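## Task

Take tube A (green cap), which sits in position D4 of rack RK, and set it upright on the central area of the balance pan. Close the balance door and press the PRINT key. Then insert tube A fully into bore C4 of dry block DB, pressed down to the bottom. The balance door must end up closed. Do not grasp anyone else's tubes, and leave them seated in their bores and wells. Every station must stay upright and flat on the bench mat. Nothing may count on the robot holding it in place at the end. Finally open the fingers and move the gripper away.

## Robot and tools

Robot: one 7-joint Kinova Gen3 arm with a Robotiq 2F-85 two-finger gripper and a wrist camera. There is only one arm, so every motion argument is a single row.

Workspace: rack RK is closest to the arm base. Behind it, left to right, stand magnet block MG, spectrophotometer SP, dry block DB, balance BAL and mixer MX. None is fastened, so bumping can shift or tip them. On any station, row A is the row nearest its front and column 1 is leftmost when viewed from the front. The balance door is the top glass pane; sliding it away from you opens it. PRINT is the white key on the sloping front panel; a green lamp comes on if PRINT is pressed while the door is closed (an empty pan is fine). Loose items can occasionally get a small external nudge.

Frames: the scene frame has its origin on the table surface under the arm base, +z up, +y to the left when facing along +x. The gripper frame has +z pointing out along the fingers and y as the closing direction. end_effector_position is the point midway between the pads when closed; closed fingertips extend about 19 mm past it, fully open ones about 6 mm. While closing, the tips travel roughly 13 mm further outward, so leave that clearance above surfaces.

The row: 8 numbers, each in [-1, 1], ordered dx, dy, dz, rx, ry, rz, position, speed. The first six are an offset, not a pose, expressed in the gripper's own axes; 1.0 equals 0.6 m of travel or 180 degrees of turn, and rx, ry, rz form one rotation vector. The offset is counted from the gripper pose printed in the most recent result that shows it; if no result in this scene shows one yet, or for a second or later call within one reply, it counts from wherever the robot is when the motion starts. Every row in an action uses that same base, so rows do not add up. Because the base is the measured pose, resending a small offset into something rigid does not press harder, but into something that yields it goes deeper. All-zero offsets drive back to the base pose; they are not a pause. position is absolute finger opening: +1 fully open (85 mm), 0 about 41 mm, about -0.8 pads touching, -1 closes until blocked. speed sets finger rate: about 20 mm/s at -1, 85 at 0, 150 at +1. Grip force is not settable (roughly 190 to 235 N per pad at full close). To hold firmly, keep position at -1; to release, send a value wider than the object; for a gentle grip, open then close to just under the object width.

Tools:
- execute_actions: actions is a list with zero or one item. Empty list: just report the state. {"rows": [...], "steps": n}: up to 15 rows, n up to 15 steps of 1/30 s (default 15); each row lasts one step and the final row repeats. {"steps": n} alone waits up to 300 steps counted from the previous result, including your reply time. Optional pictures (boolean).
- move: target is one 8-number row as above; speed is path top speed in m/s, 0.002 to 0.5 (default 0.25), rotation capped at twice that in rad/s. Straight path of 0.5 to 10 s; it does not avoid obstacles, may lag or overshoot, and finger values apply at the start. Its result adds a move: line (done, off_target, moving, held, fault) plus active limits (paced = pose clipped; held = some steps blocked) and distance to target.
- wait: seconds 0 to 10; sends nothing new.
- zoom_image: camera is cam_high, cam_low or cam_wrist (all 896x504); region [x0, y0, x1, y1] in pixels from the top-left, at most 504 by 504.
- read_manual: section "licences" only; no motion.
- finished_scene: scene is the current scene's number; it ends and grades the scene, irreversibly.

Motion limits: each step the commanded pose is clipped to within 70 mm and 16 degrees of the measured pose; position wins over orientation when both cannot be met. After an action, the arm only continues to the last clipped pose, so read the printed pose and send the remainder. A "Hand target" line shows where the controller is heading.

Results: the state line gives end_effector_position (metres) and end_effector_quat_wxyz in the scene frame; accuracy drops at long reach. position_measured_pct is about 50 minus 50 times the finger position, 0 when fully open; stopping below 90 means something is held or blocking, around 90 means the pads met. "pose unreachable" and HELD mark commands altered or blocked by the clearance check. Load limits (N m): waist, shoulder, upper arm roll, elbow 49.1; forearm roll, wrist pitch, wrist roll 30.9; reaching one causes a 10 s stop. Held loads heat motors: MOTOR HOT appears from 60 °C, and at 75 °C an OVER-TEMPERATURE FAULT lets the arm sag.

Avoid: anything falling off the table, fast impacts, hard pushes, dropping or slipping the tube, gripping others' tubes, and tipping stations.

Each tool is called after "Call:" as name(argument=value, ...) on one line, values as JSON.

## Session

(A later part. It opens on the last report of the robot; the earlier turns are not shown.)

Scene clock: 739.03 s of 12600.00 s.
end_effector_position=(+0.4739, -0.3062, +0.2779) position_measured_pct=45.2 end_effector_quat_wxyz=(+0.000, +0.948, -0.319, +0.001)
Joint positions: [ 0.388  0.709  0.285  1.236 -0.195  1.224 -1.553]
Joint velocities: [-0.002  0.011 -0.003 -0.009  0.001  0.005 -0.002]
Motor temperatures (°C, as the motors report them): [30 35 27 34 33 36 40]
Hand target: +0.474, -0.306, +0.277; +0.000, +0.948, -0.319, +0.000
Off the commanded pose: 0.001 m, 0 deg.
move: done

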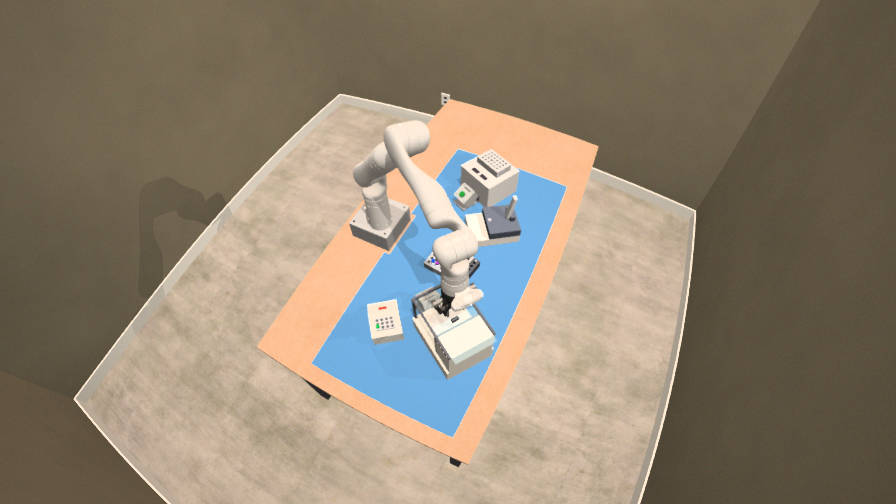

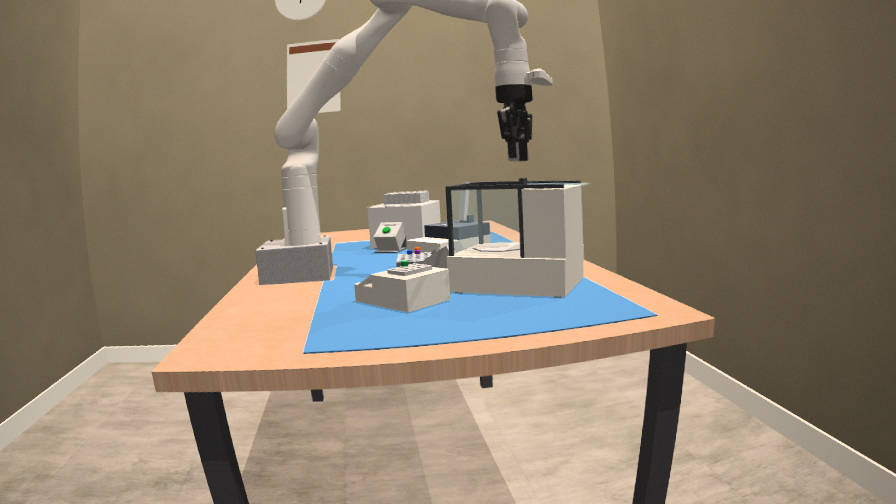

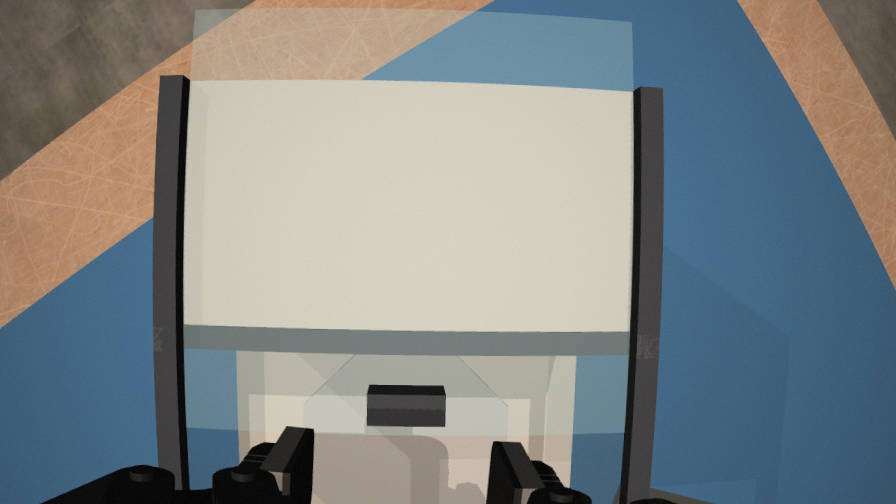

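Call:
move(target=[0.004,0.001,0.0703,0,0,0,0.1,0.5], speed=0.06)

Call:
execute_actions(actions=[{"rows":[[0,0,0,0,0,0,-0.38,0]],"steps":15}], pictures=false)

Call:
move(target=[-0.178,0.013,0,0,0,0,-0.38,0], speed=0.06)

Call:
move(target=[-0.021,0,0,0,0,0,-0.38,0], speed=0.008)

Call:
execute_actions(actions=[{"rows":[[0,0,0,0,0,0,0.1,0.5]],"steps":12}], pictures=false)

Call:
move(target=[0,0,-0.1,0,0,0,0.1,0.5], speed=0.1)

Call:
move(target=[-0.15,0,-0.05,0,0,0,0.1,0.5], speed=0.2)

Scene clock: 750.17 s of 12600.00 s.
end_effector_position=(+0.4756, -0.3082, +0.2359) position_measured_pct=45.2 end_effector_quat_wxyz=(+0.000, +0.948, -0.319, +0.001)
Joint positions: [ 0.393  0.756  0.275  1.289 -0.207  1.125 -1.542]
Joint velocities: [ 0.001  0.003 -0.002  0.003 -0.002 -0.003  0.   ]
Motor temperatures (°C, as the motors report them): [30 35 27 34 33 36 40]
Hand target: +0.476, -0.308, +0.236; +0.000, +0.948, -0.319, +0.001
Off the commanded pose: 0.000 m, 0 deg.
move: done

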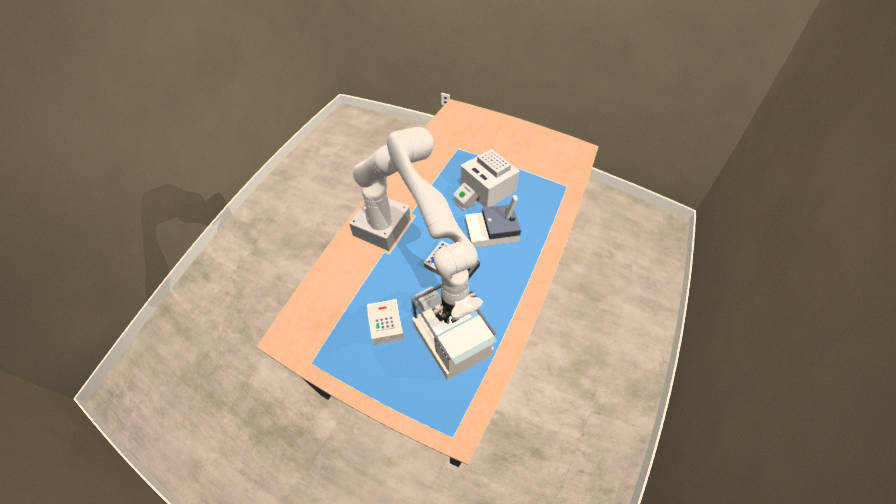

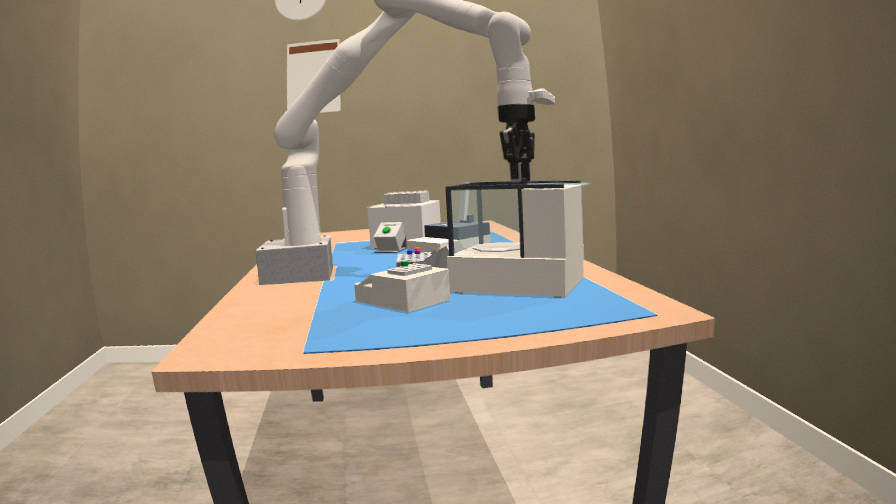

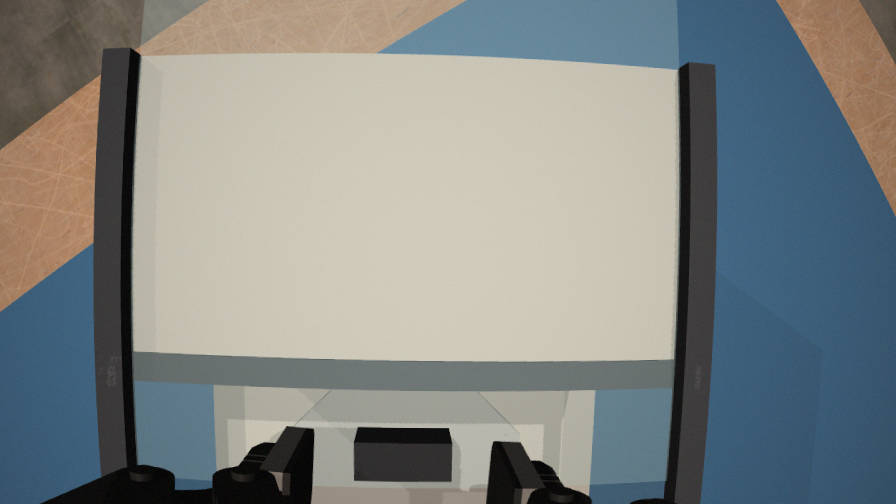

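Scene clock: 750.67 s of 12600.00 s.
end_effector_position=(+0.4755, -0.3083, +0.2361) position_measured_pct=67.5 end_effector_quat_wxyz=(+0.000, +0.948, -0.319, +0.001)
Joint positions: [ 0.393  0.756  0.275  1.289 -0.206  1.125 -1.542]
Joint velocities: [ 0.     0.     0.002  0.002  0.    -0.    -0.   ]
Motor temperatures (°C, as the motors report them): [30 35 27 34 33 36 40]
Hand target: +0.476, -0.308, +0.236; +0.000, +0.948, -0.319, +0.001
Off the commanded pose: 0.000 m, 0 deg.
Steps of this call (steps 1 to 15: all 15 steps of this action). Readings (end_effector_position | what the end effector reports):
1: (+0.4756, -0.3082, +0.2359) | position_measured_pct=45.2
2: (+0.4756, -0.3082, +0.2359) | position_measured_pct=45.6
4: (+0.4756, -0.3082, +0.2360) | position_measured_pct=49.6
8: (+0.4756, -0.3082, +0.2359) | position_measured_pct=60.7
15: the state above

Scene clock: 753.07 s of 12600.00 s.
end_effector_position=(+0.3865, -0.2495, +0.2357) position_measured_pct=67.5 end_effector_quat_wxyz=(-0.000, +0.948, -0.318, +0.001)
Joint positions: [ 0.336  0.538  0.283  1.71  -0.181  0.92  -1.535]
Joint velocities: [-0.002 -0.003  0.002  0.005  0.001 -0.002 -0.   ]
Motor temperatures (°C, as the motors report them): [30 35 27 34 33 36 40]
Hand target: +0.385, -0.250, +0.236; +0.000, +0.948, -0.319, +0.001
Off the commanded pose: 0.001 m, 0 deg.
move: done

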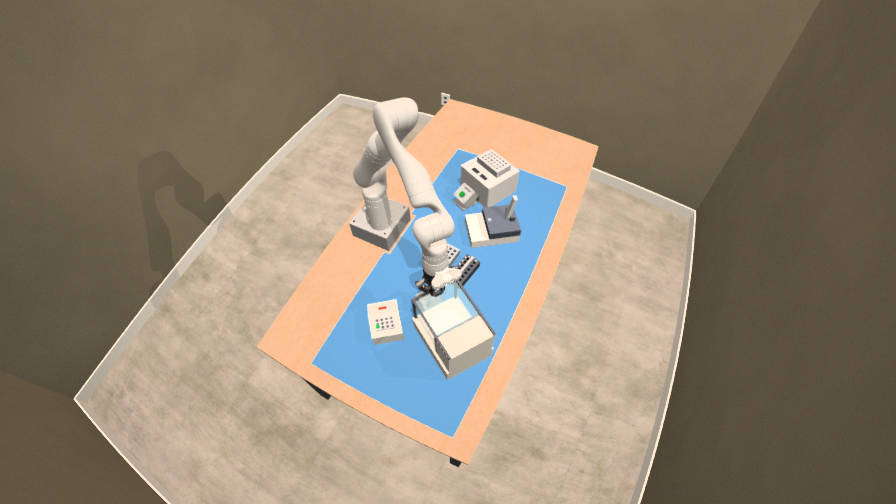

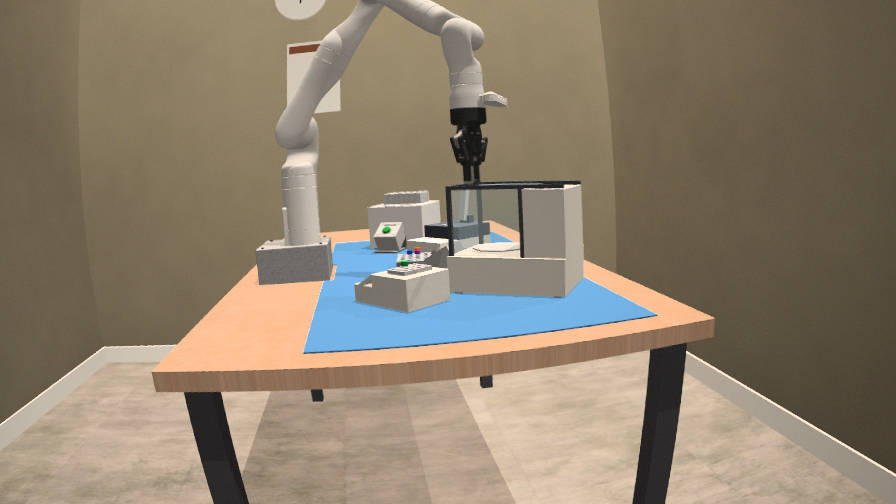

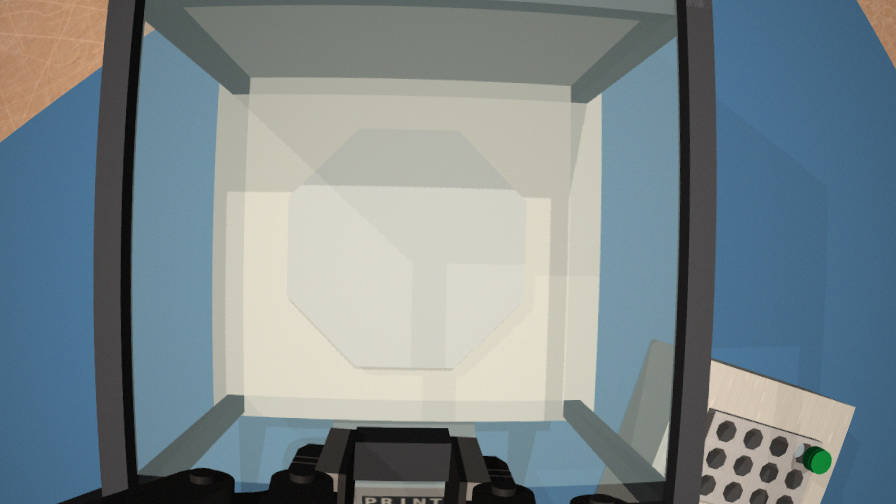

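Scene clock: 754.87 s of 12600.00 s.
end_effector_position=(+0.3800, -0.2447, +0.2357) position_measured_pct=67.5 end_effector_quat_wxyz=(+0.002, +0.948, -0.318, +0.006)
Joint positions: [ 0.328  0.517  0.284  1.749 -0.177  0.892 -1.538]
Joint velocities: [-0.    -0.001 -0.001  0.002  0.002 -0.001 -0.002]
Motor temperatures (°C, as the motors report them): [30 35 27 34 33 36 40]
Hand target: +0.376, -0.242, +0.236; -0.000, +0.948, -0.318, +0.001
Off the commanded pose: 0.004 m, 1 deg.
move: off_target

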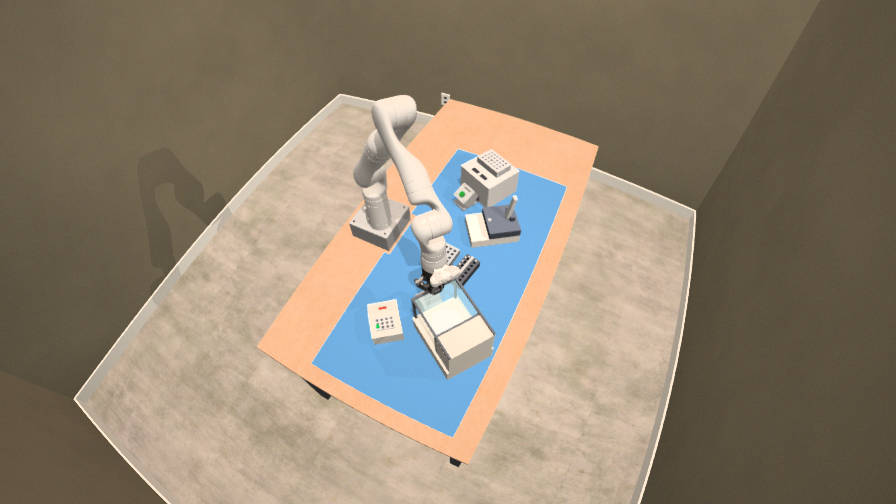

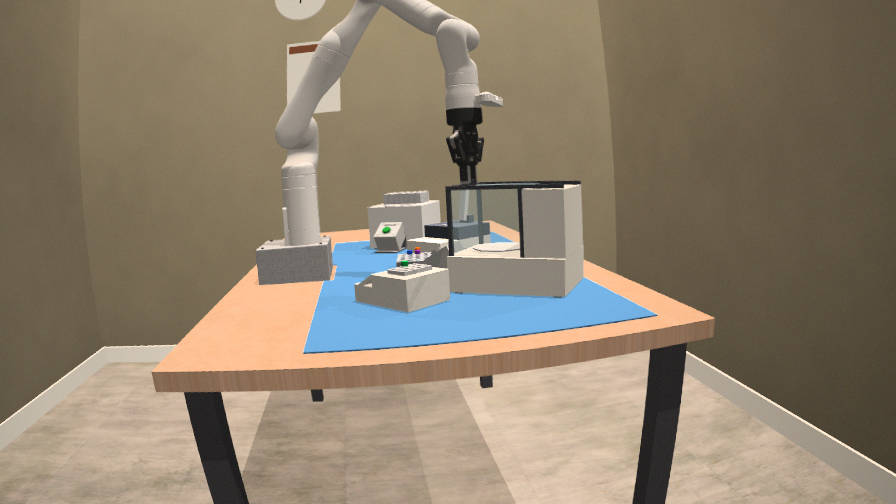

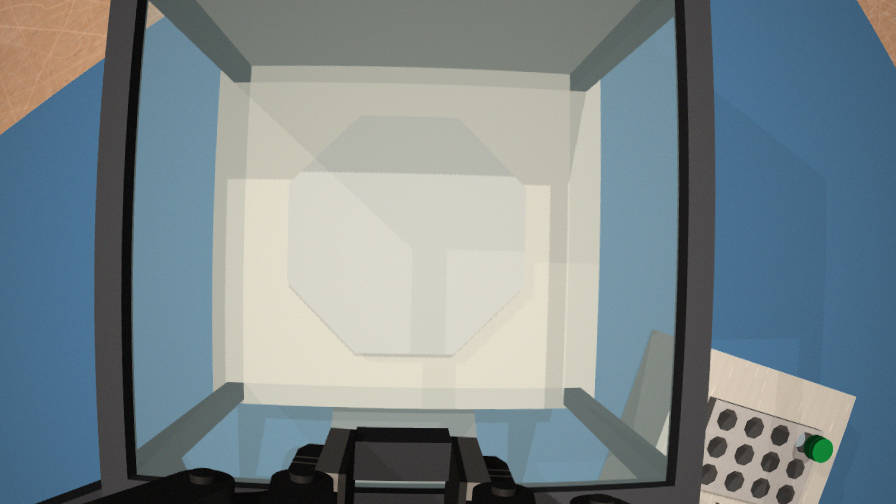

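Scene clock: 755.27 s of 12600.00 s.
end_effector_position=(+0.3799, -0.2447, +0.2356) position_measured_pct=45.2 end_effector_quat_wxyz=(+0.002, +0.948, -0.318, +0.006)
Joint positions: [ 0.328  0.517  0.284  1.749 -0.177  0.892 -1.538]
Joint velocities: [-0.    -0.     0.001 -0.    -0.    -0.     0.   ]
Motor temperatures (°C, as the motors report them): [30 35 27 34 33 36 40]
Hand target: +0.380, -0.245, +0.236; +0.002, +0.948, -0.318, +0.006
Off the commanded pose: 0.000 m, 0 deg.
Steps of this call (steps 1 to 12: all 12 steps of this action). Readings (end_effector_position | what the end effector reports):
1: (+0.3801, -0.2449, +0.2356) | position_measured_pct=67.5
2: (+0.3801, -0.2449, +0.2355) | position_measured_pct=67.1
4: (+0.3795, -0.2444, +0.2354) | position_measured_pct=61.5
8: (+0.3798, -0.2446, +0.2355) | position_measured_pct=47.6
12: the state above

Scene clock: 756.53 s of 12600.00 s.
end_effector_position=(+0.3793, -0.2442, +0.2954) position_measured_pct=45.2 end_effector_quat_wxyz=(+0.002, +0.948, -0.318, +0.006)
Joint positions: [ 0.31   0.435  0.306  1.659 -0.145  1.06  -1.567]
Joint velocities: [-0.001 -0.002  0.    -0.001  0.     0.004 -0.   ]
Motor temperatures (°C, as the motors report them): [30 35 27 34 33 36 40]
Hand target: +0.379, -0.244, +0.296; +0.002, +0.948, -0.318, +0.006
Off the commanded pose: 0.000 m, 0 deg.
move: done

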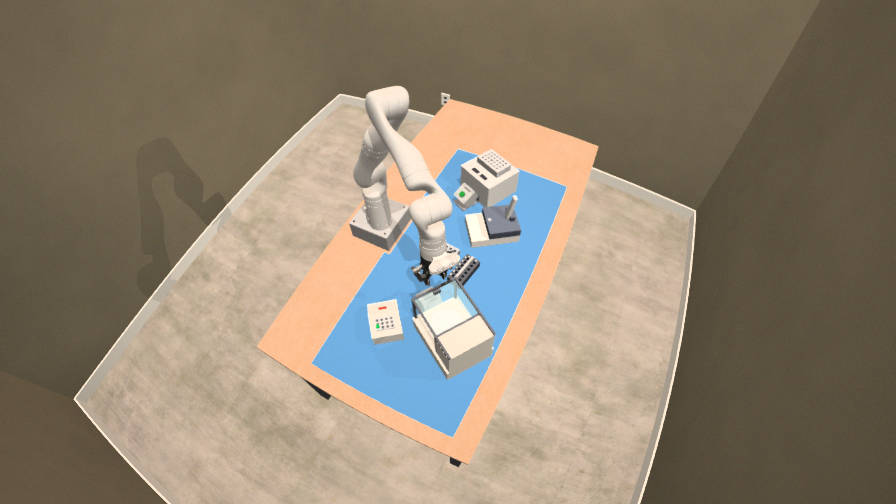

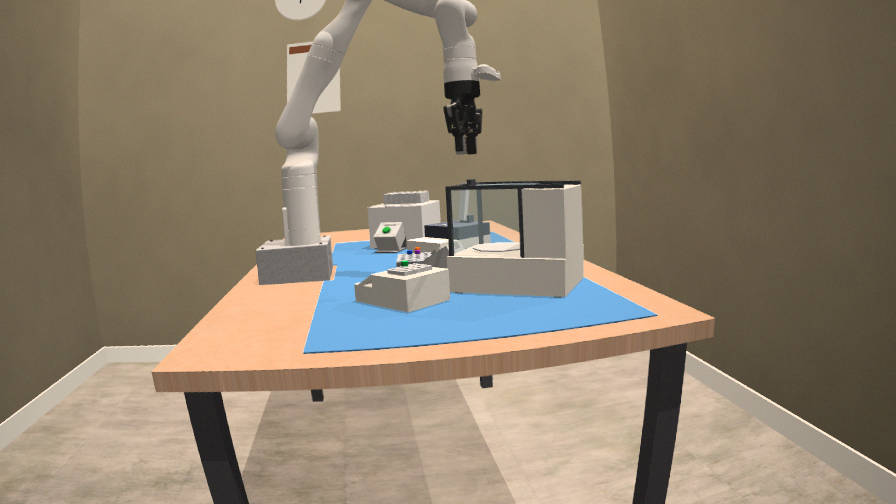

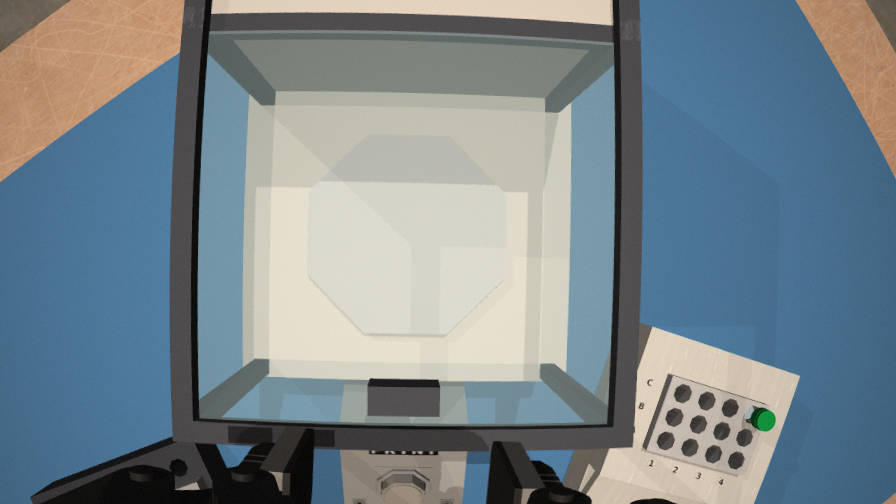

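Scene clock: 757.57 s of 12600.00 s.
end_effector_position=(+0.3068, -0.1900, +0.3238) position_measured_pct=45.2 end_effector_quat_wxyz=(+0.002, +0.948, -0.318, +0.005)
Joint positions: [ 0.23   0.201  0.312  1.885 -0.068  1.057 -1.657]
Joint velocities: [-0.002 -0.007 -0.001  0.     0.001  0.001 -0.001]
Motor temperatures (°C, as the motors report them): [30 35 27 34 33 36 40]
Hand target: +0.307, -0.190, +0.324; +0.002, +0.948, -0.318, +0.006
Off the commanded pose: 0.001 m, 0 deg.
move: done

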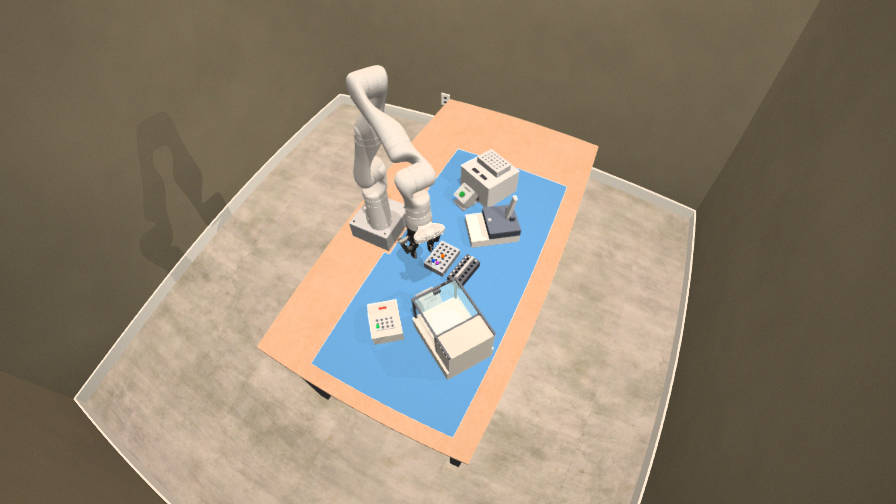

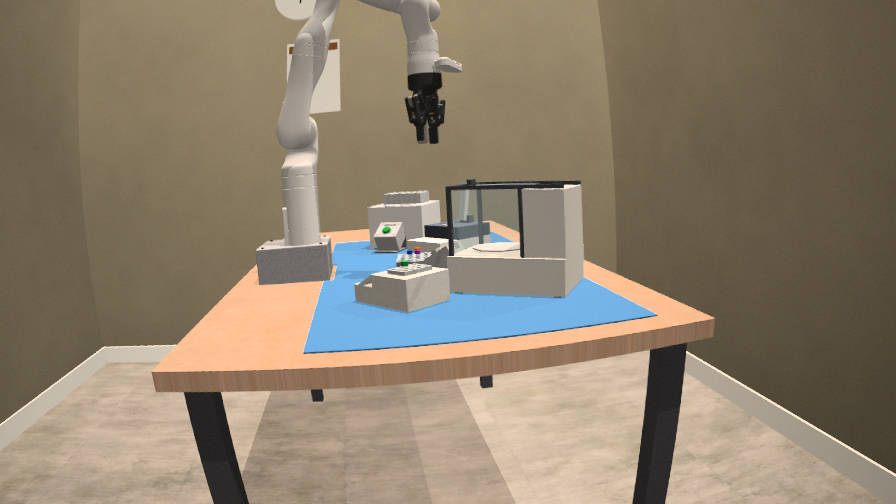

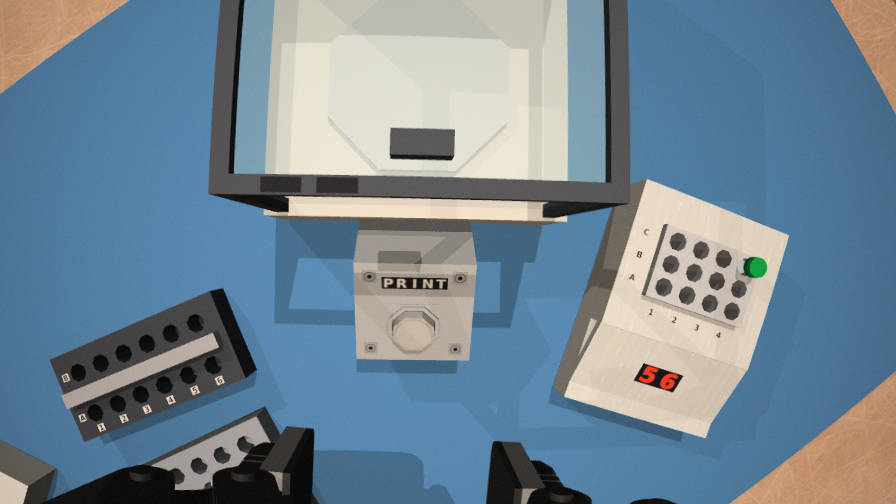

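Call:
finished_scene(scene=2)

The scene is finished: the task was done.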